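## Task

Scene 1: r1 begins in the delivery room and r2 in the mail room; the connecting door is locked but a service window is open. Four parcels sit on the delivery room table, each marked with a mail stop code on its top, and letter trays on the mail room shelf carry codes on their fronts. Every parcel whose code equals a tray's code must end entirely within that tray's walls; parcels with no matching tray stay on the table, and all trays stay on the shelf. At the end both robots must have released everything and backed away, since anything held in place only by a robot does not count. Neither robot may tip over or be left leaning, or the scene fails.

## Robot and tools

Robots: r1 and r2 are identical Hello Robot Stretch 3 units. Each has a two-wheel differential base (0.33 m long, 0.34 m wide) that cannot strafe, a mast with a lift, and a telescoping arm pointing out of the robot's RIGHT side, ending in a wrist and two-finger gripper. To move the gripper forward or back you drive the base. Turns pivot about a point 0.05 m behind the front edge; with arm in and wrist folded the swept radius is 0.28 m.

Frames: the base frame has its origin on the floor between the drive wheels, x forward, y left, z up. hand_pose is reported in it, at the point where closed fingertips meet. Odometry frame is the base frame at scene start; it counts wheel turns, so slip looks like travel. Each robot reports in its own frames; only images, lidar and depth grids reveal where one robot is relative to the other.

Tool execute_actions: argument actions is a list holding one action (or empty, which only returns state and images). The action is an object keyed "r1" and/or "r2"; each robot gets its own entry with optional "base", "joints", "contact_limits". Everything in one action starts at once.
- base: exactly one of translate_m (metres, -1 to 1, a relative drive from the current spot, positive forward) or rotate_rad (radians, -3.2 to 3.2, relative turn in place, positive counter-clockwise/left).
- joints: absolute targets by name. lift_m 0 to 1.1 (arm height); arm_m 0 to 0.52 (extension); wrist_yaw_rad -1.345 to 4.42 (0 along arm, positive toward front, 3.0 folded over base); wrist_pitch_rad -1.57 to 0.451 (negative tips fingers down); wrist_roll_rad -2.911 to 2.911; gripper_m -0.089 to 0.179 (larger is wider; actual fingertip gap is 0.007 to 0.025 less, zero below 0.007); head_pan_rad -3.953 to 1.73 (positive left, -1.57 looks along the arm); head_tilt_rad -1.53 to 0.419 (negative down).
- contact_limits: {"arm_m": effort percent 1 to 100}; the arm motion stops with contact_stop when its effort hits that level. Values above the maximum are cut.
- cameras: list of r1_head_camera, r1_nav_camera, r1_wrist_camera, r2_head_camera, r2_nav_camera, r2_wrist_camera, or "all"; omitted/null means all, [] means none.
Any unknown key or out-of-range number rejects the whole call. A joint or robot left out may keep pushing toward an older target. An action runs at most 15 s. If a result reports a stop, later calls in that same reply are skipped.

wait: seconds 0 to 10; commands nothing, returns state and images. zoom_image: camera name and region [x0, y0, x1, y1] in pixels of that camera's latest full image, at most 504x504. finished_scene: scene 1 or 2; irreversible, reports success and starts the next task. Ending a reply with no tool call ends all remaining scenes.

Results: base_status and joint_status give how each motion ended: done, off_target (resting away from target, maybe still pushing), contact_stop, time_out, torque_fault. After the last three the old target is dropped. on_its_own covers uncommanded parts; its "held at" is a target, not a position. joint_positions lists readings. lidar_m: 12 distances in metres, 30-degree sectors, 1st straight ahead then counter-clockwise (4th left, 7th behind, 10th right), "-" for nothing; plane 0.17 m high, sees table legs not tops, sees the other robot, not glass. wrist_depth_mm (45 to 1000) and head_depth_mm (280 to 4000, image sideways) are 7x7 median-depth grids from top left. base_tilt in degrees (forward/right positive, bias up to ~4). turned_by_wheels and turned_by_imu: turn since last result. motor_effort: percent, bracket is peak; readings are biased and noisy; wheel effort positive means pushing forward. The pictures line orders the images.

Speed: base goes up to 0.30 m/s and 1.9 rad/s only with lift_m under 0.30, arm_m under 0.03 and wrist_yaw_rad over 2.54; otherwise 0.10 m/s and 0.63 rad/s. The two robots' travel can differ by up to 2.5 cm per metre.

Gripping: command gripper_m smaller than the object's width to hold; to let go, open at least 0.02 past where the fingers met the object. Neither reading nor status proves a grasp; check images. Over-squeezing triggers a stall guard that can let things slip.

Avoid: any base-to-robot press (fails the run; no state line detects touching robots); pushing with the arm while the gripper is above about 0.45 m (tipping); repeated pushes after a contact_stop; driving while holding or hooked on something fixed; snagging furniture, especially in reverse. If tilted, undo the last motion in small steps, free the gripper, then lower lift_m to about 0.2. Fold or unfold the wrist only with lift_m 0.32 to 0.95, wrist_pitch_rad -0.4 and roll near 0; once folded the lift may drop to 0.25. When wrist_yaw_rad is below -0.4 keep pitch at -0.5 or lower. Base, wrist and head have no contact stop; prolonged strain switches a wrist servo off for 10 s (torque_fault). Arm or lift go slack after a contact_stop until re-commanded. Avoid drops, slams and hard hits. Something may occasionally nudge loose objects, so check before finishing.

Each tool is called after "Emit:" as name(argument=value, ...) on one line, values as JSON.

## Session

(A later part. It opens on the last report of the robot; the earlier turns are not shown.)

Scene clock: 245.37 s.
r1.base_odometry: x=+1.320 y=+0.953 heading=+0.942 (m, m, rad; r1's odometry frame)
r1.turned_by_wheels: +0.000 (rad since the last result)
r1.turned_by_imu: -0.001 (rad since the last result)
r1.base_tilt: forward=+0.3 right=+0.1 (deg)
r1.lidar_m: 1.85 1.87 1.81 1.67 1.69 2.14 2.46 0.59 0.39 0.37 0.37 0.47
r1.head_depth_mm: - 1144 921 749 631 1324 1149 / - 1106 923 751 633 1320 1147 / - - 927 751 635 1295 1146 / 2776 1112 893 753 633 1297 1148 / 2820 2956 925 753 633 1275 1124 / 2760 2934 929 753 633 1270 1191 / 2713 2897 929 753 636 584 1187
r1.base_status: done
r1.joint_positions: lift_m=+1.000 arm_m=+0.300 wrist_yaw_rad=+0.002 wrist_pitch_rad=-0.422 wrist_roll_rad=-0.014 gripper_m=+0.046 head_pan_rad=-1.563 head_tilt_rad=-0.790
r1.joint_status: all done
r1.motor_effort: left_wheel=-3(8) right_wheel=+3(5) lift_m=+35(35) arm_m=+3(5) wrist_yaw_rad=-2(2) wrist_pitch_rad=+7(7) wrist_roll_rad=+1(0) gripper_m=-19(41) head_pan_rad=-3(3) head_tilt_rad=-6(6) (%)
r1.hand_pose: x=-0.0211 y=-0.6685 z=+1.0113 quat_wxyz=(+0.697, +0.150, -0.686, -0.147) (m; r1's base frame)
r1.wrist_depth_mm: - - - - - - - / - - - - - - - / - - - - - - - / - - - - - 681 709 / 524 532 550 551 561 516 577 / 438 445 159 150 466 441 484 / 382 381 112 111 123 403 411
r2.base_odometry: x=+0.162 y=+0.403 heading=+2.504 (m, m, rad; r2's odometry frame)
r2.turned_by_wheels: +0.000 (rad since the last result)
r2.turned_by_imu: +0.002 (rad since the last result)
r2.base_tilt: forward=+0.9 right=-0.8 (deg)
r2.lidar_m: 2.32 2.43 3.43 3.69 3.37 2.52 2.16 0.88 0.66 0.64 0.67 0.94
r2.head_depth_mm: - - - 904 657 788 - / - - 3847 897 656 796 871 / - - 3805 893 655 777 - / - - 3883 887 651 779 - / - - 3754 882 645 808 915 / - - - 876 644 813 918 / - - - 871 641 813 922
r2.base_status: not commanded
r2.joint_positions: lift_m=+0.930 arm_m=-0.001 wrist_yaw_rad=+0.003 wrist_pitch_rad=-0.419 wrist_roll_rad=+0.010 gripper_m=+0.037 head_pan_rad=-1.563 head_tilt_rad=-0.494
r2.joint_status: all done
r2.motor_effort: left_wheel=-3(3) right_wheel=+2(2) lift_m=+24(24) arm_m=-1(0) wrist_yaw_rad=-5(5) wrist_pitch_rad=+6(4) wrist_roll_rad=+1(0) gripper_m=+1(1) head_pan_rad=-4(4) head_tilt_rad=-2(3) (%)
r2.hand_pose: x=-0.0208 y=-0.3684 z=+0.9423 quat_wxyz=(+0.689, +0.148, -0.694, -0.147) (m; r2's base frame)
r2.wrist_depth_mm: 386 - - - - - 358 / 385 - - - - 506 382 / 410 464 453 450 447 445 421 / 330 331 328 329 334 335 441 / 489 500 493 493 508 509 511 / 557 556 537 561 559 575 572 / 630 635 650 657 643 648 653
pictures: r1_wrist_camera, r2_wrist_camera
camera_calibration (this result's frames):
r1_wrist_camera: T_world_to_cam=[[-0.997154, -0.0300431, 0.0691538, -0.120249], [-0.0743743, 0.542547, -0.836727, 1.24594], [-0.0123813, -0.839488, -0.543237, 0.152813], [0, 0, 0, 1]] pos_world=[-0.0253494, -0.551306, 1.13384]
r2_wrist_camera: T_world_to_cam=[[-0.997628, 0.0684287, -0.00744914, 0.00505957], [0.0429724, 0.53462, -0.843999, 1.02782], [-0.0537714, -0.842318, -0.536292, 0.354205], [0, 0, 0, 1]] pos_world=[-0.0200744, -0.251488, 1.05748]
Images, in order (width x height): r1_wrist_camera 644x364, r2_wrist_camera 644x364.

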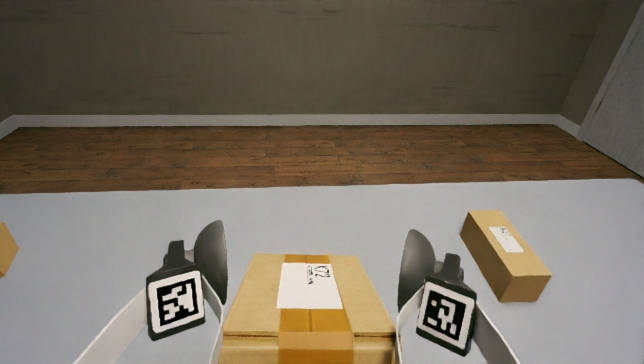

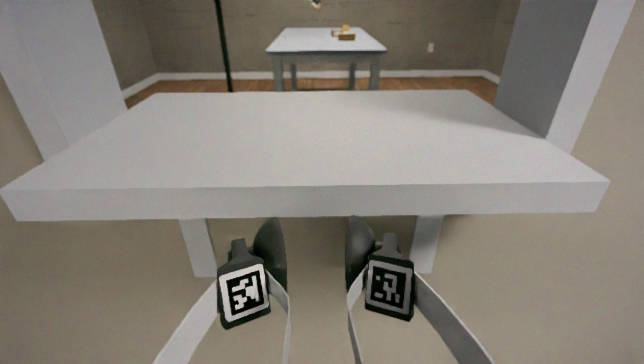

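Emit:
execute_actions(actions=[{"r1":{"base":{"translate_m":-0.9},"joints":{"lift_m":0.93,"arm_m":0.01,"head_pan_rad":-1.57,"head_tilt_rad":-0.9}},"r2":{"joints":{"gripper_m":0.13}}}], cameras=["r1_wrist_camera","r1_head_camera"])

Scene clock: 280.13 s.
r1.base_odometry: x=+0.791 y=+0.225 heading=+0.942 (m, m, rad; r1's odometry frame)
r1.turned_by_wheels: +0.000 (rad since the last result)
r1.turned_by_imu: -0.007 (rad since the last result)
r1.base_tilt: forward=+0.3 right=+0.1 (deg)
r1.lidar_m: 1.26 2.55 1.69 1.57 1.58 1.70 1.57 1.59 2.00 1.11 0.47 0.60
r1.head_depth_mm: 2948 2451 2028 - - - 1147 / 3003 2423 1996 - - - 1149 / 2972 2450 2040 - - - 1155 / 2929 2449 2052 - 1427 1276 1150 / 2880 2456 2010 1641 1458 1239 1154 / 2901 1015 824 680 869 1227 1155 / 2915 980 804 680 1434 1242 1148
r1.base_status: done
r1.joint_positions: lift_m=+0.930 arm_m=+0.010 wrist_yaw_rad=+0.002 wrist_pitch_rad=-0.422 wrist_roll_rad=-0.014 gripper_m=+0.046 head_pan_rad=-1.563 head_tilt_rad=-0.889
r1.joint_status: all done
r1.motor_effort: left_wheel=-3(8) right_wheel=+3(3) lift_m=+16(32) arm_m=-3(3) wrist_yaw_rad=-1(2) wrist_pitch_rad=+7(8) wrist_roll_rad=+0(0) gripper_m=-19(20) head_pan_rad=-2(2) head_tilt_rad=-6(19) (%)
r1.hand_pose: x=-0.0212 y=-0.3792 z=+0.9421 quat_wxyz=(+0.697, +0.150, -0.686, -0.147) (m; r1's base frame)
r1.wrist_depth_mm: - - - - - - - / - - - - - - - / 656 685 794 - - - - / 520 524 997 - - - - / 423 439 - - - - - / 356 365 159 149 - - - / 315 312 112 110 123 - -
r2.base_odometry: x=+0.162 y=+0.403 heading=+2.504 (m, m, rad; r2's odometry frame)
r2.turned_by_wheels: +0.000 (rad since the last result)
r2.turned_by_imu: +0.003 (rad since the last result)
r2.base_tilt: forward=+0.7 right=-0.6 (deg)
r2.lidar_m: 2.32 2.42 3.43 3.70 3.38 2.51 2.15 0.88 0.66 0.64 0.67 0.94
r2.head_depth_mm: - - - 901 656 783 - / - - 3920 894 655 783 871 / - - 3830 892 655 778 - / - - 3734 885 649 780 - / - - 3851 880 647 793 916 / - - - 881 644 809 914 / - - - 872 642 812 924
r2.base_status: not commanded
r2.joint_positions: lift_m=+0.930 arm_m=-0.001 wrist_yaw_rad=+0.003 wrist_pitch_rad=-0.419 wrist_roll_rad=+0.010 gripper_m=+0.130 head_pan_rad=-1.563 head_tilt_rad=-0.494
r2.joint_status: all done
r2.motor_effort: left_wheel=-3(3) right_wheel=+2(2) lift_m=+24(24) arm_m=+0(1) wrist_yaw_rad=-3(4) wrist_pitch_rad=+6(6) wrist_roll_rad=+0(0) gripper_m=+1(82) head_pan_rad=-3(5) head_tilt_rad=-2(2) (%)
r2.hand_pose: x=-0.0208 y=-0.3684 z=+0.9423 quat_wxyz=(+0.689, +0.148, -0.694, -0.147) (m; r2's base frame)
r2.wrist_depth_mm: 386 - - - - - 359 / 386 - - - - 498 385 / 407 461 454 454 456 446 419 / 333 333 329 333 331 334 445 / 499 494 501 504 499 510 513 / 558 - 565 564 568 573 579 / 623 651 635 642 635 678 656
pictures: r1_head_camera (sideways: a quarter turn clockwise sets it upright), r1_wrist_camera
camera_calibration (this result's frames):
r1_head_camera: T_world_to_cam=[[0.0257011, 0.765585, -0.642821, 0.86201], [0.999602, -0.027164, 0.00761412, -0.0109841], [-0.0116323, -0.642761, -0.765979, 0.951598], [0, 0, 0, 1]] pos_world=[-0.000105534, -0.0485904, 1.28311]
r1_wrist_camera: T_world_to_cam=[[-0.997155, -0.0300072, 0.0691484, -0.106769], [-0.0743477, 0.542721, -0.836616, 1.03109], [-0.0124237, -0.839377, -0.543408, 0.358278], [0, 0, 0, 1]] pos_world=[-0.0253547, -0.262067, 1.0647]
Images, in order (width x height): r1_head_camera 896x504, r1_wrist_camera 644x364.

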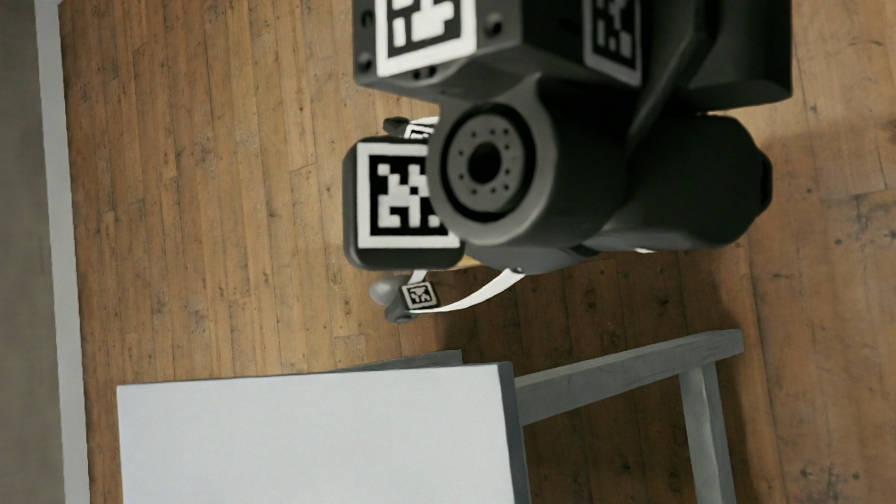

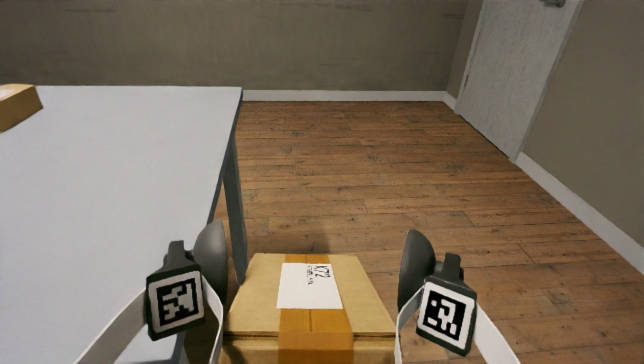

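Emit:
execute_actions(actions=[{"r1":{"base":{"rotate_rad":-2.31},"joints":{"lift_m":0.98,"head_pan_rad":-0.7,"head_tilt_rad":-0.4}}}], cameras=["r1_head_camera","r1_nav_camera"])

Scene clock: 298.27 s.
r1.base_odometry: x=+0.791 y=+0.225 heading=-1.368 (m, m, rad; r1's odometry frame)
r1.turned_by_wheels: -2.310 (rad since the last result)
r1.turned_by_imu: -2.278 (rad since the last result)
r1.base_tilt: forward=+0.3 right=+0.1 (deg)
r1.lidar_m: 1.75 2.82 0.47 0.53 0.86 2.74 1.90 1.57 1.57 1.75 1.58 1.57
r1.head_depth_mm: 1360 1438 1558 1672 1801 1802 1474 / 1351 1450 1540 1660 1778 1811 1479 / 1358 1443 1543 1663 1787 1830 1478 / 1353 1443 1536 1655 1805 1822 1483 / 1349 1434 1541 1651 1796 1833 1477 / 1347 1433 1532 1655 1795 1846 1483 / 1346 1454 1596 1653 1774 1850 1506
r1.base_status: done
r1.joint_positions: lift_m=+0.980 arm_m=+0.010 wrist_yaw_rad=+0.002 wrist_pitch_rad=-0.422 wrist_roll_rad=-0.014 gripper_m=+0.046 head_pan_rad=-0.707 head_tilt_rad=-0.409
r1.joint_status: all done
r1.motor_effort: left_wheel=+1(5) right_wheel=-3(7) lift_m=+35(41) arm_m=-3(3) wrist_yaw_rad=-1(1) wrist_pitch_rad=+7(7) wrist_roll_rad=+0(0) gripper_m=-20(20) head_pan_rad=+4(35) head_tilt_rad=+5(32) (%)
r1.hand_pose: x=-0.0212 y=-0.3792 z=+0.9912 quat_wxyz=(+0.697, +0.150, -0.686, -0.147) (m; r1's base frame)
r1.wrist_depth_mm: - - - - - - - / - - - - - - - / - - - - - - - / - - - - - - - / - - - - - - - / - - 159 149 - - - / - - 112 111 123 - -
r2.base_odometry: x=+0.162 y=+0.403 heading=+2.504 (m, m, rad; r2's odometry frame)
r2.turned_by_wheels: +0.000 (rad since the last result)
r2.turned_by_imu: +0.002 (rad since the last result)
r2.base_tilt: forward=+0.9 right=-0.6 (deg)
r2.lidar_m: 2.32 2.44 3.44 3.69 3.40 2.51 2.15 0.88 0.66 0.64 0.67 0.94
r2.head_depth_mm: - - - 903 658 789 - / - - 3905 896 655 784 872 / - - 3829 889 652 775 - / - - 3873 885 651 778 - / - - 3875 877 647 796 912 / - - - 878 644 809 917 / - - - 869 642 813 917
r2.base_status: not commanded
r2.joint_positions: lift_m=+0.930 arm_m=-0.001 wrist_yaw_rad=+0.003 wrist_pitch_rad=-0.419 wrist_roll_rad=+0.010 gripper_m=+0.130 head_pan_rad=-1.563 head_tilt_rad=-0.494
r2.joint_status: not commanded
r2.motor_effort: left_wheel=-3(3) right_wheel=+1(2) lift_m=+24(24) arm_m=-1(1) wrist_yaw_rad=-4(5) wrist_pitch_rad=+6(6) wrist_roll_rad=+0(0) gripper_m=+0(1) head_pan_rad=-4(4) head_tilt_rad=-2(2) (%)
r2.hand_pose: x=-0.0208 y=-0.3684 z=+0.9423 quat_wxyz=(+0.689, +0.148, -0.694, -0.147) (m; r2's base frame)
r2.wrist_depth_mm: 389 - - - - - 358 / 387 - - - - 508 384 / 407 455 457 456 453 443 417 / 331 330 328 331 334 339 444 / 489 487 494 501 501 500 512 / 557 - 554 564 564 559 572 / 616 656 642 648 645 660 641
pictures: r1_head_camera (sideways: a quarter turn clockwise sets it upright), r1_nav_camera (sideways: a quarter turn counterclockwise sets it upright)
camera_calibration (this result's frames):
r1_head_camera: T_world_to_cam=[[-0.269867, 0.272053, -0.923666, 1.22994], [0.669964, 0.742043, 0.0228156, -0.0287737], [0.691607, -0.612666, -0.382519, 0.448451], [0, 0, 0, 1]] pos_world=[0.0410455, -0.0385071, 1.30825]
r1_nav_camera: T_world_to_cam=[[0.310927, -0.227275, 0.92286, -1.16163], [-0.621301, -0.783401, 0.0163967, 0.0352507], [0.719242, -0.578472, -0.384787, 0.454068], [0, 0, 0, 1]] pos_world=[0.0564979, 0.0262719, 1.24616]
Images, in order (width x height): r1_head_camera 896x504, r1_nav_camera 672x504.

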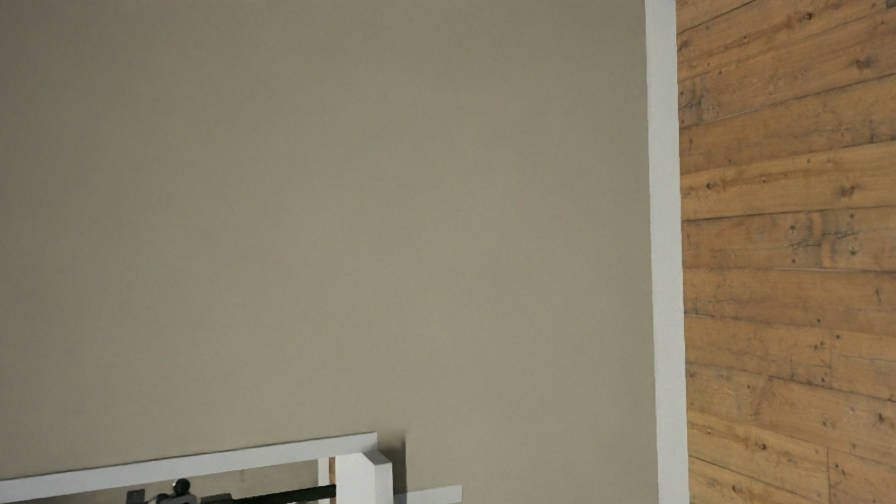

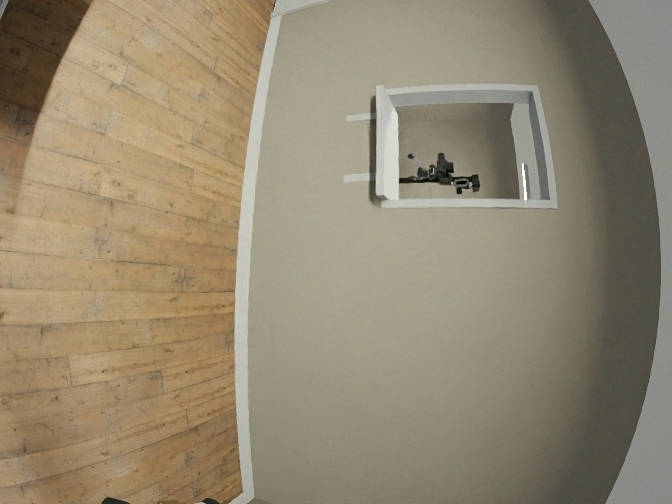

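Emit:
execute_actions(actions=[{"r1":{"base":{"translate_m":1.0},"joints":{"head_pan_rad":-0.9,"head_tilt_rad":-0.5}}}], cameras=[])

Emit:
execute_actions(actions=[{"r1":{"base":{"rotate_rad":0.873},"joints":{"head_pan_rad":-1.57,"head_tilt_rad":-0.6,"wrist_pitch_rad":-0.05}}}], cameras=["r1_head_camera","r1_wrist_camera","r2_head_camera"])

Scene clock: 326.90 s.
r1.base_odometry: x=+0.993 y=-0.755 heading=-1.368 (m, m, rad; r1's odometry frame)
r1.turned_by_wheels: +0.000 (rad since the last result)
r1.turned_by_imu: +0.004 (rad since the last result)
r1.base_tilt: forward=+0.3 right=+0.0 (deg)
r1.lidar_m: 0.93 1.51 2.54 2.84 0.95 0.83 2.68 2.23 1.87 1.00 0.83 0.83
r1.head_depth_mm: 738 797 872 955 1063 1192 1314 / 723 784 854 936 1036 1159 1296 / 716 770 840 891 1012 1125 1272 / - - - 871 985 1096 1237 / - - - 881 958 1062 1203 / - - - 884 939 1044 1161 / 1404 1455 3679 889 918 1013 1128
r1.base_status: done
r1.joint_positions: lift_m=+0.980 arm_m=+0.010 wrist_yaw_rad=+0.002 wrist_pitch_rad=-0.422 wrist_roll_rad=-0.014 gripper_m=+0.046 head_pan_rad=-0.893 head_tilt_rad=-0.494
r1.joint_status: all done
r1.motor_effort: left_wheel=+0(6) right_wheel=-2(4) lift_m=+35(35) arm_m=-3(2) wrist_yaw_rad=-2(2) wrist_pitch_rad=+7(7) wrist_roll_rad=+0(0) gripper_m=-19(19) head_pan_rad=-2(17) head_tilt_rad=-4(15) (%)
r1.hand_pose: x=-0.0212 y=-0.3792 z=+0.9912 quat_wxyz=(+0.697, +0.150, -0.686, -0.147) (m; r1's base frame)
r1.wrist_depth_mm: 503 604 731 910 - - - / 551 628 796 - - - - / 579 675 836 - - - - / 605 707 901 - - - - / 626 753 - - - - - / 660 790 158 149 - - - / 704 923 112 110 123 - -
r2.base_odometry: x=+0.162 y=+0.403 heading=+2.504 (m, m, rad; r2's odometry frame)
r2.turned_by_wheels: +0.000 (rad since the last result)
r2.turned_by_imu: +0.003 (rad since the last result)
r2.base_tilt: forward=+0.8 right=-0.8 (deg)
r2.lidar_m: 2.32 2.44 3.41 3.68 3.38 2.51 2.15 0.87 0.66 0.64 0.67 0.94
r2.head_depth_mm: - - - 898 659 786 - / - - 3929 898 655 781 868 / - - 3831 894 653 775 - / 1478 1596 3596 890 649 779 - / - 3117 3849 882 647 792 918 / - - - 879 647 806 918 / - - - 867 643 815 926
r2.base_status: not commanded
r2.joint_positions: lift_m=+0.930 arm_m=-0.001 wrist_yaw_rad=+0.003 wrist_pitch_rad=-0.419 wrist_roll_rad=+0.010 gripper_m=+0.130 head_pan_rad=-1.563 head_tilt_rad=-0.494
r2.joint_status: not commanded
r2.motor_effort: left_wheel=-3(3) right_wheel=+2(2) lift_m=+24(24) arm_m=+0(1) wrist_yaw_rad=-3(4) wrist_pitch_rad=+6(6) wrist_roll_rad=+0(0) gripper_m=+1(1) head_pan_rad=-4(4) head_tilt_rad=-3(3) (%)
r2.hand_pose: x=-0.0208 y=-0.3684 z=+0.9423 quat_wxyz=(+0.689, +0.148, -0.694, -0.147) (m; r2's base frame)
r2.wrist_depth_mm: 390 - - - - - 358 / 386 - - - - 508 384 / 405 456 457 450 450 448 413 / 332 329 329 331 331 332 440 / 498 489 494 503 504 499 512 / 551 - 570 565 571 560 582 / 615 645 640 653 643 670 663
pictures: none
No camera images: the call's "cameras" was empty. Leave "cameras" out to get every camera's image.

Scene clock: 329.23 s.
r1.base_odometry: x=+0.993 y=-0.755 heading=-0.495 (m, m, rad; r1's odometry frame)
r1.turned_by_wheels: +0.873 (rad since the last result)
r1.turned_by_imu: +0.860 (rad since the last result)
r1.base_tilt: forward=+0.3 right=+0.1 (deg)
r1.lidar_m: 2.53 2.65 0.94 0.83 3.07 2.29 2.22 1.15 0.86 0.83 0.86 1.20
r1.head_depth_mm: 752 769 842 903 - - - / - - 1004 823 - - - / - - 1014 809 - - - / - - 1016 828 - 1248 1292 / 1441 1685 1018 834 1058 1227 1300 / - - 1026 834 1058 1223 1300 / - - 1023 839 1063 1225 1316
r1.base_status: done
r1.joint_positions: lift_m=+0.980 arm_m=+0.010 wrist_yaw_rad=+0.002 wrist_pitch_rad=-0.085 wrist_roll_rad=-0.014 gripper_m=+0.046 head_pan_rad=-1.563 head_tilt_rad=-0.593
r1.joint_status: all done
r1.motor_effort: left_wheel=-4(8) right_wheel=+3(8) lift_m=+35(35) arm_m=-3(3) wrist_yaw_rad=-2(2) wrist_pitch_rad=+12(11) wrist_roll_rad=+1(0) gripper_m=-19(20) head_pan_rad=-3(30) head_tilt_rad=-4(16) (%)
r1.hand_pose: x=-0.0210 y=-0.4086 z=+1.0724 quat_wxyz=(+0.712, +0.031, -0.701, -0.030) (m; r1's base frame)
r1.wrist_depth_mm: 535 - - - - 525 524 / 557 - - - - 534 541 / 572 - - - - 560 558 / 602 761 - - - 588 579 / 623 591 627 644 614 603 600 / 647 651 162 152 511 624 632 / 681 675 112 110 124 658 652
r2.base_odometry: x=+0.162 y=+0.403 heading=+2.504 (m, m, rad; r2's odometry frame)
r2.turned_by_wheels: +0.000 (rad since the last result)
r2.turned_by_imu: +0.001 (rad since the last result)
r2.base_tilt: forward=+0.9 right=-0.7 (deg)
r2.lidar_m: 2.32 2.43 3.41 3.70 3.39 2.51 2.15 0.87 0.66 0.64 0.67 0.94
r2.head_depth_mm: - - - 902 657 783 - / - - 3955 895 657 781 871 / - - 3857 891 653 779 - / - - 3982 883 649 777 - / - 1309 3605 880 648 797 911 / - - - 879 644 809 916 / - - - 875 641 818 920
r2.base_status: not commanded
r2.joint_positions: lift_m=+0.930 arm_m=-0.001 wrist_yaw_rad=+0.003 wrist_pitch_rad=-0.419 wrist_roll_rad=+0.010 gripper_m=+0.130 head_pan_rad=-1.563 head_tilt_rad=-0.494
r2.joint_status: not commanded
r2.motor_effort: left_wheel=-3(3) right_wheel=+2(2) lift_m=+24(24) arm_m=-1(0) wrist_yaw_rad=-3(3) wrist_pitch_rad=+6(6) wrist_roll_rad=+0(0) gripper_m=+1(1) head_pan_rad=-4(2) head_tilt_rad=-3(3) (%)
r2.hand_pose: x=-0.0208 y=-0.3684 z=+0.9423 quat_wxyz=(+0.689, +0.148, -0.694, -0.147) (m; r2's base frame)
r2.wrist_depth_mm: 388 - - - - - 356 / 388 - - - - 505 385 / 405 461 450 451 446 443 418 / 332 330 331 333 333 334 440 / 495 496 498 506 508 498 515 / 553 - 560 578 573 567 567 / 619 638 643 652 645 669 649
pictures: r1_head_camera (sideways: a quarter turn clockwise sets it upright), r1_wrist_camera, r2_head_camera (sideways: a quarter turn clockwise sets it upright)
camera_calibration (this result's frames):
r1_head_camera: T_world_to_cam=[[0.0272744, 0.544638, -0.838228, 1.11669], [0.999578, -0.0232273, 0.0174326, -0.0237714], [-0.00997532, -0.83835, -0.545041, 0.664206], [0, 0, 0, 1]] pos_world=[-0.0000699264, -0.0519039, 1.29847]
r1_wrist_camera: T_world_to_cam=[[-0.997191, -0.00581809, 0.0746701, -0.112584], [-0.0739361, 0.235607, -0.969032, 1.17257], [-0.0119549, -0.971831, -0.235376, 0.0199518], [0, 0, 0, 1]] pos_world=[-0.0253342, -0.25753, 1.14936]
r2_head_camera: T_world_to_cam=[[-0.0382972, 0.464892, -0.884539, 1.17417], [0.999217, 0.00900621, -0.0385289, 0.046082], [-0.00994542, -0.885322, -0.464873, 0.562651], [0, 0, 0, 1]] pos_world=[0.00451729, -0.04815, 1.30193]
Images, in order (width x height): r1_head_camera 896x504, r1_wrist_camera 644x364, r2_head_camera 896x504.

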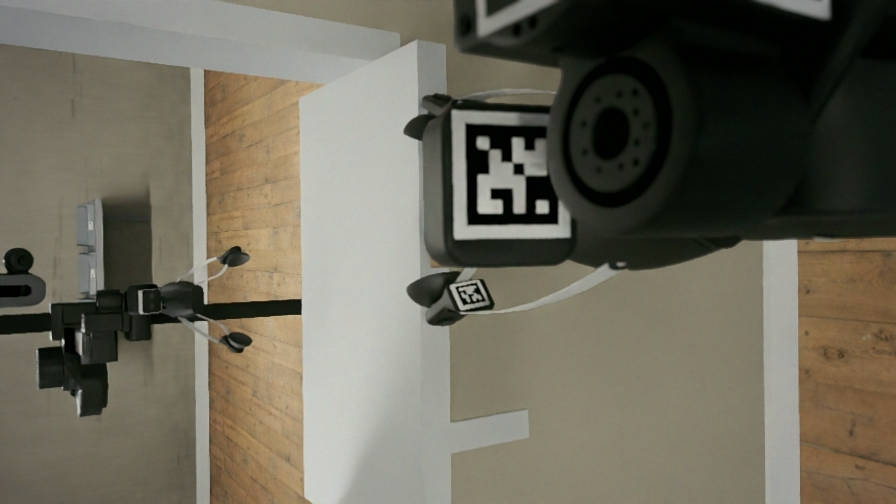

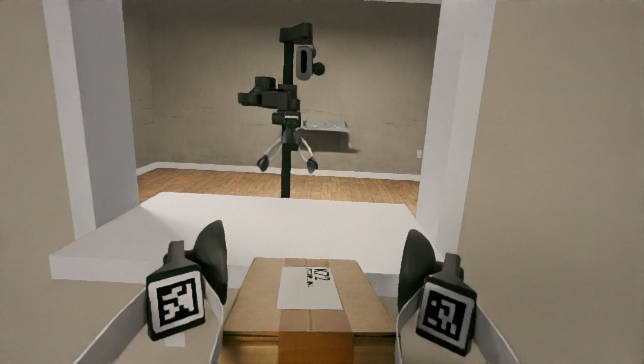

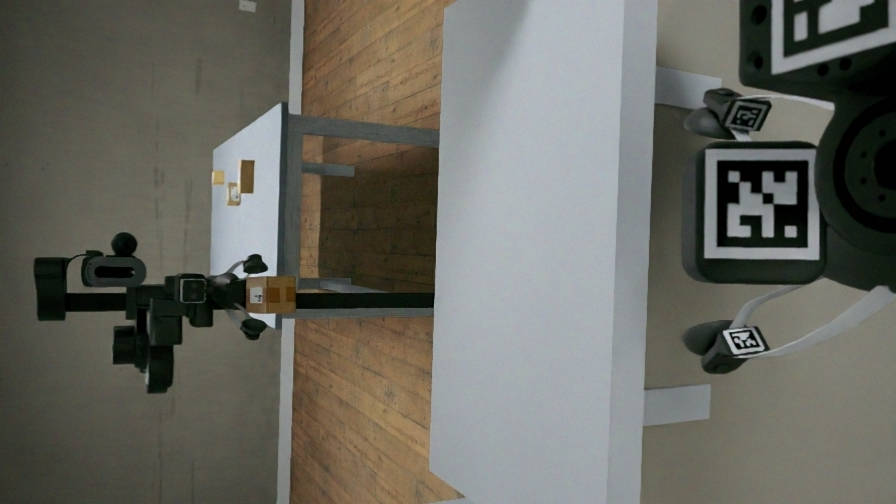

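Emit:
execute_actions(actions=[{"r1":{"base":{"translate_m":0.095},"joints":{"arm_m":0.46,"lift_m":0.89,"head_tilt_rad":-0.5}}}], cameras=["r1_head_camera","r1_wrist_camera","r2_head_camera","r2_wrist_camera"])

Scene clock: 349.27 s.
r1.base_odometry: x=+1.076 y=-0.800 heading=-0.495 (m, m, rad; r1's odometry frame)
r1.turned_by_wheels: +0.000 (rad since the last result)
r1.turned_by_imu: -0.001 (rad since the last result)
r1.base_tilt: forward=+0.3 right=+0.0 (deg)
r1.lidar_m: 2.44 2.55 0.90 0.85 0.86 2.38 2.32 1.15 0.86 0.83 0.87 1.21
r1.head_depth_mm: - - - 885 - 1120 1255 / - - - 794 1005 1109 1252 / - - - 792 989 1106 1257 / 1456 1508 - 806 985 1111 1252 / - - - 855 989 1108 1255 / - - - 857 991 1106 1255 / - - 915 862 989 1109 1262
r1.base_status: done
r1.joint_positions: lift_m=+0.890 arm_m=+0.460 wrist_yaw_rad=+0.002 wrist_pitch_rad=-0.084 wrist_roll_rad=-0.014 gripper_m=+0.046 head_pan_rad=-1.563 head_tilt_rad=-0.507
r1.joint_status: all done
r1.motor_effort: left_wheel=-3(5) right_wheel=+3(8) lift_m=+16(30) arm_m=+4(3) wrist_yaw_rad=-2(2) wrist_pitch_rad=+11(12) wrist_roll_rad=+0(0) gripper_m=-19(19) head_pan_rad=-2(2) head_tilt_rad=+3(14) (%)
r1.hand_pose: x=-0.0211 y=-0.8579 z=+0.9837 quat_wxyz=(+0.712, +0.031, -0.701, -0.029) (m; r1's base frame)
r1.wrist_depth_mm: - - - - - - - / - - - 707 - - - / - - - - - - - / - - - - - - - / - 384 - - - - - / 277 282 163 152 301 310 318 / 220 215 112 110 124 240 245
r2.base_odometry: x=+0.162 y=+0.403 heading=+2.504 (m, m, rad; r2's odometry frame)
r2.turned_by_wheels: +0.000 (rad since the last result)
r2.turned_by_imu: +0.002 (rad since the last result)
r2.base_tilt: forward=+0.9 right=-0.6 (deg)
r2.lidar_m: 2.31 2.43 3.41 3.70 3.38 2.52 2.15 0.88 0.66 0.64 0.67 0.94
r2.head_depth_mm: - - - 904 657 785 - / - - 3908 896 656 781 873 / - - 3726 806 652 776 - / 1487 1542 915 791 648 779 - / - - 3844 881 643 793 909 / - - - 874 646 805 918 / - - - 876 640 817 924
r2.base_status: not commanded
r2.joint_positions: lift_m=+0.930 arm_m=-0.001 wrist_yaw_rad=+0.003 wrist_pitch_rad=-0.419 wrist_roll_rad=+0.010 gripper_m=+0.130 head_pan_rad=-1.563 head_tilt_rad=-0.494
r2.joint_status: not commanded
r2.motor_effort: left_wheel=-3(3) right_wheel=+1(2) lift_m=+24(24) arm_m=+0(1) wrist_yaw_rad=-4(4) wrist_pitch_rad=+6(6) wrist_roll_rad=+0(0) gripper_m=+1(1) head_pan_rad=-4(4) head_tilt_rad=-3(3) (%)
r2.hand_pose: x=-0.0208 y=-0.3684 z=+0.9423 quat_wxyz=(+0.689, +0.148, -0.694, -0.147) (m; r2's base frame)
r2.wrist_depth_mm: 386 - - - - - 360 / 389 - - 488 - 507 385 / 404 453 451 453 448 443 416 / 334 329 331 329 334 336 446 / 495 489 501 504 505 507 510 / 555 - 552 570 559 568 573 / 628 660 630 657 650 669 655
pictures: r1_head_camera (sideways: a quarter turn clockwise sets it upright), r1_wrist_camera, r2_head_camera (sideways: a quarter turn clockwise sets it upright), r2_wrist_camera
camera_calibration (this result's frames):
r1_head_camera: T_world_to_cam=[[0.0279228, 0.471203, -0.881582, 1.17322], [0.999562, -0.0217865, 0.0200147, -0.0271351], [-0.00977561, -0.881755, -0.471606, 0.568656], [0, 0, 0, 1]] pos_world=[-0.0000773877, -0.0520008, 1.30301]
r1_wrist_camera: T_world_to_cam=[[-0.997192, -0.00565399, 0.0746768, -0.10845], [-0.0739236, 0.234031, -0.969415, 1.19149], [-0.0119957, -0.972213, -0.233792, -0.439476], [0, 0, 0, 1]] pos_world=[-0.0253387, -0.706722, 1.0604]
r2_head_camera: T_world_to_cam=[[-0.0382971, 0.464892, -0.884539, 1.17417], [0.999217, 0.00900597, -0.0385289, 0.046082], [-0.00994563, -0.885322, -0.464873, 0.562651], [0, 0, 0, 1]] pos_world=[0.00451728, -0.04815, 1.30193]
r2_wrist_camera: T_world_to_cam=[[-0.997627, 0.0684401, -0.00744913, 0.00506122], [0.0429785, 0.534619, -0.843999, 1.02782], [-0.053781, -0.842317, -0.536292, 0.354205], [0, 0, 0, 1]] pos_world=[-0.0200756, -0.251488, 1.05748]
Images, in order (width x height): r1_head_camera 896x504, r1_wrist_camera 644x364, r2_head_camera 896x504, r2_wrist_camera 644x364.

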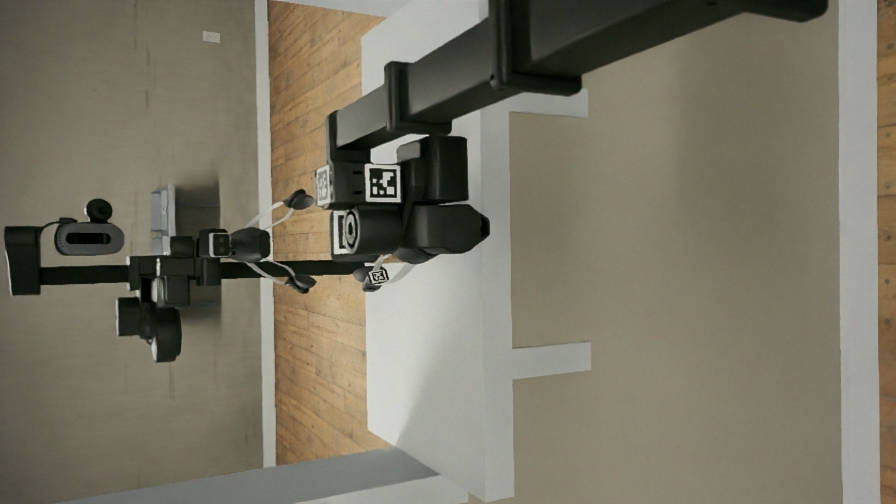

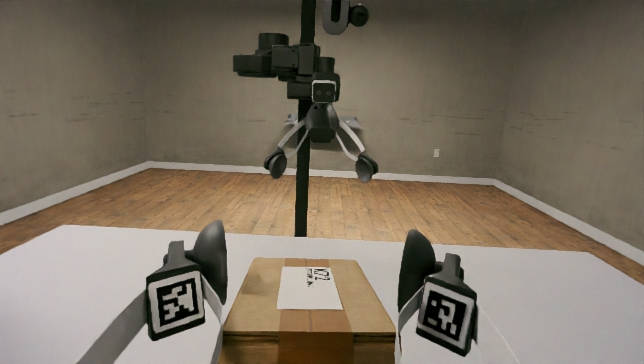

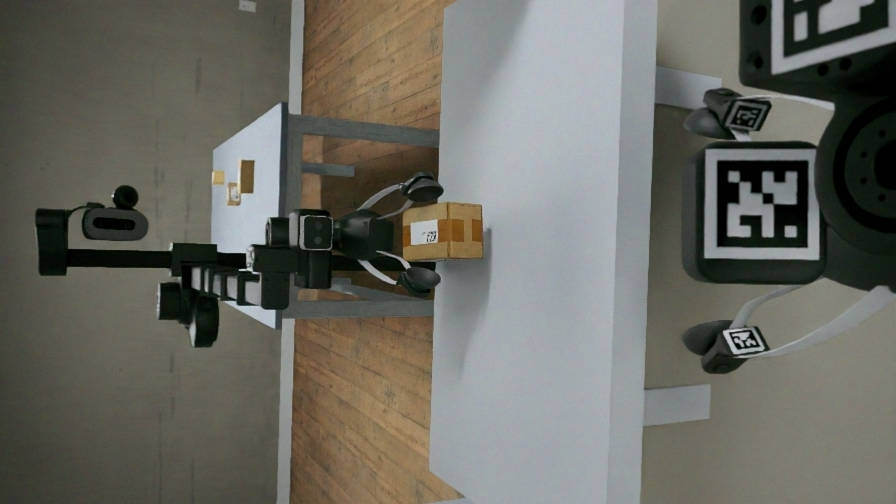

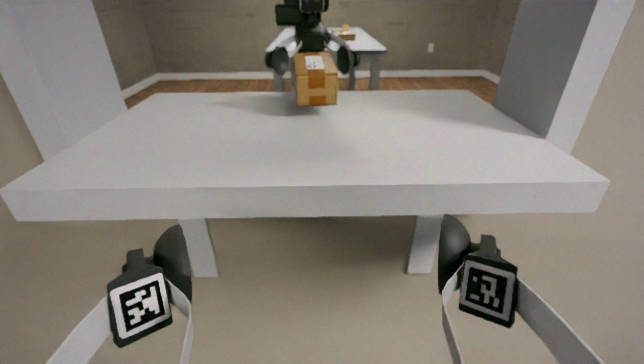

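Emit:
execute_actions(actions=[{"r1":{"joints":{"lift_m":0.862}}}], cameras=["r1_wrist_camera","r2_wrist_camera"])

Scene clock: 363.17 s.
r1.base_odometry: x=+1.076 y=-0.800 heading=-0.495 (m, m, rad; r1's odometry frame)
r1.turned_by_wheels: +0.000 (rad since the last result)
r1.turned_by_imu: -0.001 (rad since the last result)
r1.base_tilt: forward=+0.3 right=+0.1 (deg)
r1.lidar_m: 2.44 2.55 0.89 0.85 0.86 2.38 2.31 1.15 0.86 0.83 0.87 1.21
r1.head_depth_mm: - - - 842 - 1144 1250 / - - - - 993 1106 1250 / - - - - 987 1113 1254 / 1446 1516 3916 813 988 1105 1253 / - - - 854 986 1108 1255 / - - - 860 990 1111 1258 / - - 911 856 988 1106 1256
r1.base_status: not commanded
r1.joint_positions: lift_m=+0.862 arm_m=+0.460 wrist_yaw_rad=+0.002 wrist_pitch_rad=-0.081 wrist_roll_rad=-0.014 gripper_m=+0.046 head_pan_rad=-1.563 head_tilt_rad=-0.507
r1.joint_status: all done
r1.motor_effort: left_wheel=-3(3) right_wheel=+3(3) lift_m=+16(18) arm_m=+3(4) wrist_yaw_rad=-1(2) wrist_pitch_rad=+10(11) wrist_roll_rad=+0(0) gripper_m=-20(19) head_pan_rad=-2(2) head_tilt_rad=+4(3) (%)
r1.hand_pose: x=-0.0211 y=-0.8580 z=+0.9564 quat_wxyz=(+0.712, +0.030, -0.701, -0.028) (m; r1's base frame)
r1.wrist_depth_mm: - - - - - - - / - - - 987 - - - / - - - - - - - / - - - - - - - / 309 321 333 341 355 361 - / 228 232 146 143 241 256 268 / 183 177 112 110 122 200 203
r2.base_odometry: x=+0.162 y=+0.403 heading=+2.504 (m, m, rad; r2's odometry frame)
r2.turned_by_wheels: +0.000 (rad since the last result)
r2.turned_by_imu: +0.001 (rad since the last result)
r2.base_tilt: forward=+0.9 right=-0.7 (deg)
r2.lidar_m: 2.32 2.43 3.44 3.70 3.38 2.51 2.15 0.88 0.66 0.64 0.67 0.94
r2.head_depth_mm: - - - 897 658 785 - / - - 3920 895 655 782 871 / - - 3840 846 652 775 - / 1496 1583 933 802 651 777 - / - - 3879 876 649 796 914 / - - - 876 645 804 915 / - - - 877 640 815 919
r2.base_status: not commanded
r2.joint_positions: lift_m=+0.930 arm_m=-0.001 wrist_yaw_rad=+0.003 wrist_pitch_rad=-0.419 wrist_roll_rad=+0.010 gripper_m=+0.130 head_pan_rad=-1.563 head_tilt_rad=-0.494
r2.joint_status: not commanded
r2.motor_effort: left_wheel=-3(3) right_wheel=+2(2) lift_m=+24(24) arm_m=-1(0) wrist_yaw_rad=-4(3) wrist_pitch_rad=+6(6) wrist_roll_rad=+0(0) gripper_m=+2(1) head_pan_rad=-3(5) head_tilt_rad=-3(2) (%)
r2.hand_pose: x=-0.0208 y=-0.3684 z=+0.9423 quat_wxyz=(+0.689, +0.148, -0.694, -0.147) (m; r2's base frame)
r2.wrist_depth_mm: 386 - - - - - 357 / 387 - - 575 - 506 384 / 410 460 453 451 454 440 416 / 329 328 329 328 332 335 441 / 496 498 502 502 507 504 511 / 560 - 556 567 568 567 580 / 617 657 636 633 637 683 649
pictures: r1_wrist_camera, r2_wrist_camera
camera_calibration (this result's frames):
r1_wrist_camera: T_world_to_cam=[[-0.997192, -0.0054622, 0.074688, -0.106256], [-0.0739205, 0.231553, -0.97001, 1.16346], [-0.0119958, -0.972807, -0.231306, -0.448867], [0, 0, 0, 1]] pos_world=[-0.0253388, -0.706643, 1.03267]
r2_wrist_camera: T_world_to_cam=[[-0.997627, 0.0684404, -0.00744908, 0.0050612], [0.0429786, 0.534619, -0.843999, 1.02782], [-0.0537813, -0.842317, -0.536292, 0.354205], [0, 0, 0, 1]] pos_world=[-0.0200756, -0.251488, 1.05748]
Images, in order (width x height): r1_wrist_camera 644x364, r2_wrist_camera 644x364.

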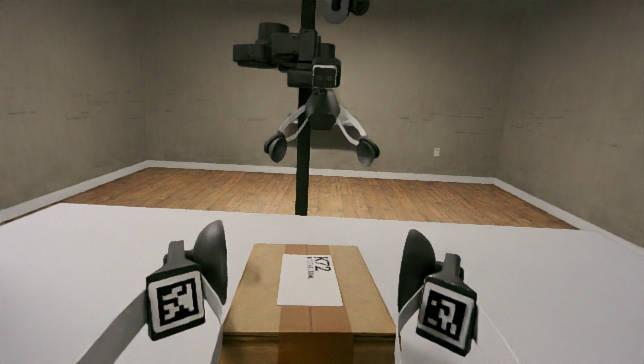

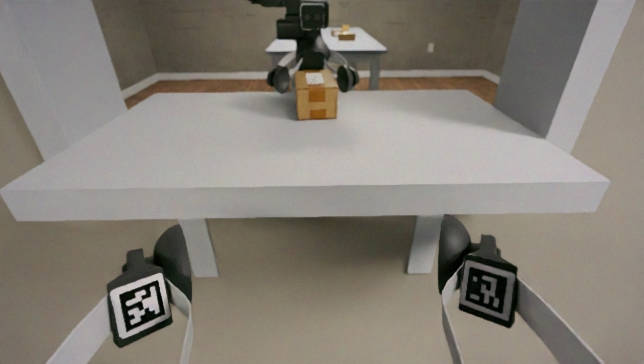

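Emit:
execute_actions(actions=[{"r1":{"joints":{"lift_m":0.85}}}], cameras=[])

Emit:
execute_actions(actions=[{"r1":{"joints":{"gripper_m":0.13}}}], cameras=["r1_wrist_camera","r2_wrist_camera"])

Scene clock: 370.93 s.
r1.base_odometry: x=+1.076 y=-0.800 heading=-0.495 (m, m, rad; r1's odometry frame)
r1.turned_by_wheels: +0.000 (rad since the last result)
r1.turned_by_imu: -0.001 (rad since the last result)
r1.base_tilt: forward=+0.3 right=+0.1 (deg)
r1.lidar_m: 2.43 2.55 0.89 0.85 0.86 2.39 2.31 1.15 0.86 0.83 0.87 1.21
r1.head_depth_mm: - - - 840 - - 1253 / - - - - 986 1107 1247 / - - - - 984 1105 1254 / 1457 1514 3903 813 988 1111 1258 / - - - 854 984 1105 1253 / - - - 858 987 1104 1259 / - - 916 858 988 1107 1258
r1.base_status: not commanded
r1.joint_positions: lift_m=+0.851 arm_m=+0.460 wrist_yaw_rad=+0.002 wrist_pitch_rad=-0.060 wrist_roll_rad=-0.014 gripper_m=+0.046 head_pan_rad=-1.563 head_tilt_rad=-0.507
r1.joint_status: all done
r1.motor_effort: left_wheel=-4(3) right_wheel=+3(3) lift_m=+15(20) arm_m=+4(3) wrist_yaw_rad=-1(2) wrist_pitch_rad=+3(10) wrist_roll_rad=+0(0) gripper_m=-19(19) head_pan_rad=-3(3) head_tilt_rad=+3(3) (%)
r1.hand_pose: x=-0.0210 y=-0.8589 z=+0.9499 quat_wxyz=(+0.712, +0.022, -0.701, -0.021) (m; r1's base frame)
r1.wrist_depth_mm: - - - - - - - / - - - 828 - - - / - - - - - - - / - - - - - - - / 304 315 328 333 349 360 - / 221 225 142 139 191 250 257 / 175 171 112 111 120 192 195
r2.base_odometry: x=+0.162 y=+0.403 heading=+2.504 (m, m, rad; r2's odometry frame)
r2.turned_by_wheels: +0.000 (rad since the last result)
r2.turned_by_imu: +0.001 (rad since the last result)
r2.base_tilt: forward=+0.9 right=-0.7 (deg)
r2.lidar_m: 2.32 2.43 3.43 3.70 3.38 2.51 2.15 0.88 0.66 0.64 0.67 0.94
r2.head_depth_mm: - - - 897 657 786 - / - - 3865 894 656 784 870 / - - 3770 847 653 779 - / 1504 1577 938 802 648 781 - / - - 3916 876 648 791 912 / - - - 877 645 805 913 / - - - 872 641 813 916
r2.base_status: not commanded
r2.joint_positions: lift_m=+0.930 arm_m=-0.001 wrist_yaw_rad=+0.003 wrist_pitch_rad=-0.419 wrist_roll_rad=+0.010 gripper_m=+0.130 head_pan_rad=-1.563 head_tilt_rad=-0.494
r2.joint_status: not commanded
r2.motor_effort: left_wheel=-3(3) right_wheel=+2(2) lift_m=+24(24) arm_m=-1(1) wrist_yaw_rad=-3(4) wrist_pitch_rad=+6(6) wrist_roll_rad=+0(0) gripper_m=+1(1) head_pan_rad=-3(4) head_tilt_rad=-3(3) (%)
r2.hand_pose: x=-0.0208 y=-0.3684 z=+0.9423 quat_wxyz=(+0.689, +0.148, -0.694, -0.147) (m; r2's base frame)
r2.wrist_depth_mm: 387 - - - - - 356 / 388 - - 586 - 510 383 / 409 465 460 458 446 439 415 / 331 330 329 328 337 334 444 / 497 490 499 505 501 502 521 / 553 - 558 562 569 556 574 / 611 644 638 644 633 664 644
pictures: none
No camera images: the call's "cameras" was empty. Leave "cameras" out to get every camera's image.

Scene clock: 372.27 s.
r1.base_odometry: x=+1.076 y=-0.800 heading=-0.495 (m, m, rad; r1's odometry frame)
r1.turned_by_wheels: +0.000 (rad since the last result)
r1.turned_by_imu: +0.000 (rad since the last result)
r1.base_tilt: forward=+0.3 right=+0.1 (deg)
r1.lidar_m: 2.44 2.56 0.89 0.85 0.86 2.39 2.31 1.15 0.86 0.83 0.87 1.21
r1.head_depth_mm: - - - 842 - - 1248 / - - - - 988 1100 1250 / - - - - 988 1110 1258 / 1456 1509 3992 833 988 1108 1253 / - - - 856 986 1106 1253 / - - - 861 990 1111 1257 / - - 916 861 992 1110 1257
r1.base_status: not commanded
r1.joint_positions: lift_m=+0.850 arm_m=+0.460 wrist_yaw_rad=+0.002 wrist_pitch_rad=-0.066 wrist_roll_rad=-0.014 gripper_m=+0.130 head_pan_rad=-1.563 head_tilt_rad=-0.507
r1.joint_status: all done
r1.motor_effort: left_wheel=-3(3) right_wheel=+2(3) lift_m=+15(16) arm_m=+4(4) wrist_yaw_rad=-2(2) wrist_pitch_rad=+5(6) wrist_roll_rad=+0(0) gripper_m=+0(80) head_pan_rad=-3(3) head_tilt_rad=+3(3) (%)
r1.hand_pose: x=-0.0210 y=-0.8587 z=+0.9483 quat_wxyz=(+0.712, +0.024, -0.701, -0.023) (m; r1's base frame)
r1.wrist_depth_mm: - - - - - - - / - - - 910 - - - / - - - - - - - / - - - - - - - / 296 325 311 190 335 348 - / 216 - 203 136 234 254 249 / 178 167 114 110 175 - 193
r2.base_odometry: x=+0.162 y=+0.403 heading=+2.504 (m, m, rad; r2's odometry frame)
r2.turned_by_wheels: +0.000 (rad since the last result)
r2.turned_by_imu: +0.000 (rad since the last result)
r2.base_tilt: forward=+0.9 right=-0.8 (deg)
r2.lidar_m: 2.32 2.43 3.44 3.69 3.38 2.51 2.15 0.88 0.66 0.64 0.67 0.94
r2.head_depth_mm: - - - 904 661 787 - / - - 3937 900 653 782 870 / - - 3869 849 653 777 - / 1498 1577 937 842 652 783 - / - - 3858 833 647 792 913 / - - - 877 646 806 921 / - - - 872 642 816 918
r2.base_status: not commanded
r2.joint_positions: lift_m=+0.930 arm_m=-0.001 wrist_yaw_rad=+0.003 wrist_pitch_rad=-0.419 wrist_roll_rad=+0.010 gripper_m=+0.130 head_pan_rad=-1.563 head_tilt_rad=-0.494
r2.joint_status: not commanded
r2.motor_effort: left_wheel=-3(3) right_wheel=+2(2) lift_m=+24(24) arm_m=+0(1) wrist_yaw_rad=-3(3) wrist_pitch_rad=+6(6) wrist_roll_rad=+0(0) gripper_m=+0(1) head_pan_rad=-3(4) head_tilt_rad=-3(3) (%)
r2.hand_pose: x=-0.0208 y=-0.3684 z=+0.9423 quat_wxyz=(+0.689, +0.148, -0.694, -0.147) (m; r2's base frame)
r2.wrist_depth_mm: 389 - - - - - 357 / 389 - - 584 - 495 384 / 403 454 455 457 454 442 415 / 329 331 331 328 336 335 447 / 495 493 500 511 503 506 507 / 548 - 560 559 566 564 576 / 606 653 633 641 644 675 641
pictures: r1_wrist_camera, r2_wrist_camera
camera_calibration (this result's frames):
r1_wrist_camera: T_world_to_cam=[[-0.997194, -0.00433116, 0.0747369, -0.104726], [-0.0738975, 0.216712, -0.973435, 1.14626], [-0.0119803, -0.976226, -0.216424, -0.468424], [0, 0, 0, 1]] pos_world=[-0.0253387, -0.70615, 1.02226]
r2_wrist_camera: T_world_to_cam=[[-0.997627, 0.0684407, -0.00744915, 0.00506131], [0.0429787, 0.534619, -0.843999, 1.02782], [-0.0537814, -0.842317, -0.536292, 0.354205], [0, 0, 0, 1]] pos_world=[-0.0200756, -0.251488, 1.05748]
Images, in order (width x height): r1_wrist_camera 644x364, r2_wrist_camera 644x364.

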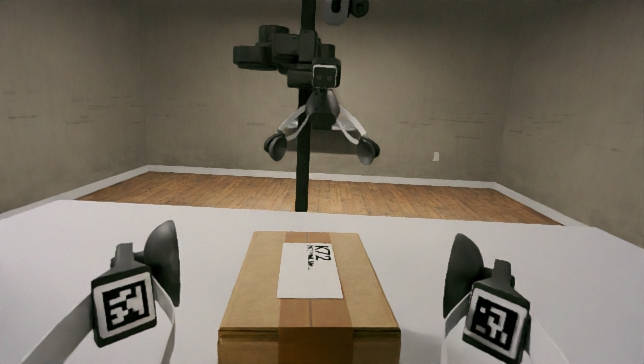

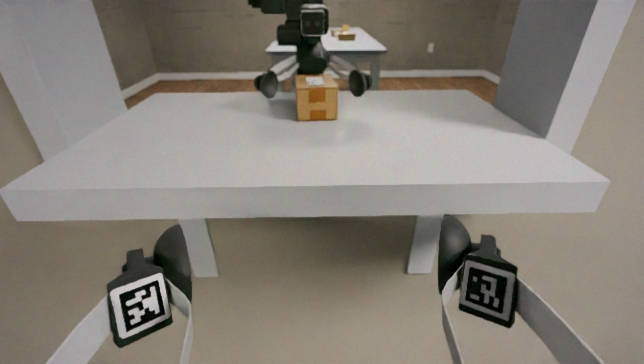

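Emit:
execute_actions(actions=[{"r1":{"joints":{"lift_m":0.88,"arm_m":0.0,"wrist_pitch_rad":-0.4}},"r2":{"joints":{"arm_m":0.38}}}], cameras=["r2_wrist_camera","r2_head_camera"])

Scene clock: 384.30 s.
r1.base_odometry: x=+1.076 y=-0.800 heading=-0.495 (m, m, rad; r1's odometry frame)
r1.turned_by_wheels: +0.000 (rad since the last result)
r1.turned_by_imu: -0.001 (rad since the last result)
r1.base_tilt: forward=+0.3 right=+0.0 (deg)
r1.lidar_m: 2.44 2.55 0.89 0.85 0.86 2.39 2.32 1.16 0.86 0.83 0.87 1.21
r1.head_depth_mm: - - - 842 986 1104 1218 / - - - 847 986 1097 1253 / - - - 850 988 1094 - / 1451 1438 1010 833 986 1103 1254 / - - - 859 990 1096 1257 / - - - 857 988 1108 1255 / - - 912 858 989 1105 1250
r1.base_status: not commanded
r1.joint_positions: lift_m=+0.880 arm_m=+0.003 wrist_yaw_rad=+0.001 wrist_pitch_rad=-0.414 wrist_roll_rad=-0.016 gripper_m=+0.130 head_pan_rad=-1.563 head_tilt_rad=-0.507
r1.joint_status: all done
joint sent to its limit — the command would take r1.arm_m past its lower limit, so that joint was sent only as far as its limit.
r1.motor_effort: left_wheel=-3(4) right_wheel=+2(3) lift_m=+29(36) arm_m=-3(6) wrist_yaw_rad=-1(2) wrist_pitch_rad=+5(36) wrist_roll_rad=+2(3) gripper_m=+0(0) head_pan_rad=-1(2) head_tilt_rad=+4(4) (%)
r1.hand_pose: x=-0.0212 y=-0.3732 z=+0.8933 quat_wxyz=(+0.698, +0.147, -0.686, -0.144) (m; r1's base frame)
r1.wrist_depth_mm: 546 543 676 559 - 573 514 / 598 465 462 466 469 467 555 / 648 630 628 619 620 613 609 / 711 701 693 672 678 662 665 / 802 757 769 771 747 752 731 / 875 - 868 866 845 825 838 / - - 981 977 945 - 936
r2.base_odometry: x=+0.162 y=+0.403 heading=+2.504 (m, m, rad; r2's odometry frame)
r2.turned_by_wheels: +0.000 (rad since the last result)
r2.turned_by_imu: +0.002 (rad since the last result)
r2.base_tilt: forward=+0.8 right=-0.7 (deg)
r2.lidar_m: 2.31 2.43 3.42 3.69 3.38 2.51 2.15 0.87 0.66 0.64 0.67 0.94
r2.head_depth_mm: - - - 3247 - 797 899 / - - - 810 652 796 899 / - - 2523 - 650 800 908 / 1488 1536 1716 1323 649 803 915 / - - 3805 883 647 809 907 / - - - 875 644 810 915 / - - - 873 642 812 919
r2.base_status: not commanded
r2.joint_positions: lift_m=+0.930 arm_m=+0.380 wrist_yaw_rad=+0.002 wrist_pitch_rad=-0.419 wrist_roll_rad=+0.010 gripper_m=+0.130 head_pan_rad=-1.563 head_tilt_rad=-0.494
r2.joint_status: all done
r2.motor_effort: left_wheel=-3(3) right_wheel=+2(2) lift_m=+24(24) arm_m=+3(3) wrist_yaw_rad=-2(4) wrist_pitch_rad=+6(6) wrist_roll_rad=+0(0) gripper_m=+1(2) head_pan_rad=-3(3) head_tilt_rad=-3(2) (%)
r2.hand_pose: x=-0.0211 y=-0.7490 z=+0.9423 quat_wxyz=(+0.689, +0.147, -0.695, -0.147) (m; r2's base frame)
r2.wrist_depth_mm: - - - - - - - / - - - - - - - / - - - - - - - / - - - - - - - / 257 262 253 175 251 257 251 / 209 - 208 143 154 215 206 / 182 172 176 126 132 171 177
pictures: r2_head_camera (sideways: a quarter turn clockwise sets it upright), r2_wrist_camera
camera_calibration (this result's frames):
r2_head_camera: T_world_to_cam=[[-0.0382238, 0.464898, -0.884539, 1.17417], [0.999218, 0.0088485, -0.0385289, 0.046082], [-0.0100851, -0.88532, -0.464873, 0.562651], [0, 0, 0, 1]] pos_world=[0.00450969, -0.0481497, 1.30193]
r2_wrist_camera: T_world_to_cam=[[-0.997527, 0.0698845, -0.00744917, 0.0318695], [0.0437525, 0.534556, -0.844, 1.23128], [-0.0550005, -0.842239, -0.536292, 0.0336355], [0, 0, 0, 1]] pos_world=[-0.020231, -0.632088, 1.05748]
Images, in order (width x height): r2_head_camera 896x504, r2_wrist_camera 644x364.

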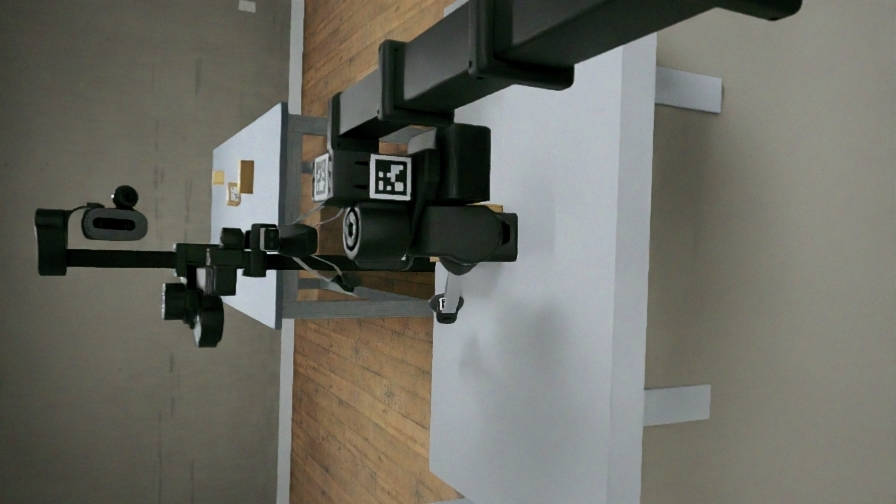

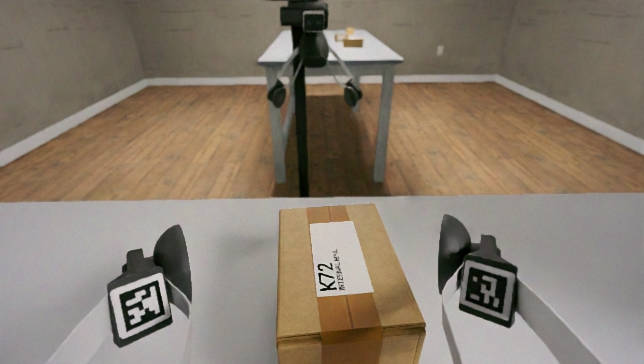

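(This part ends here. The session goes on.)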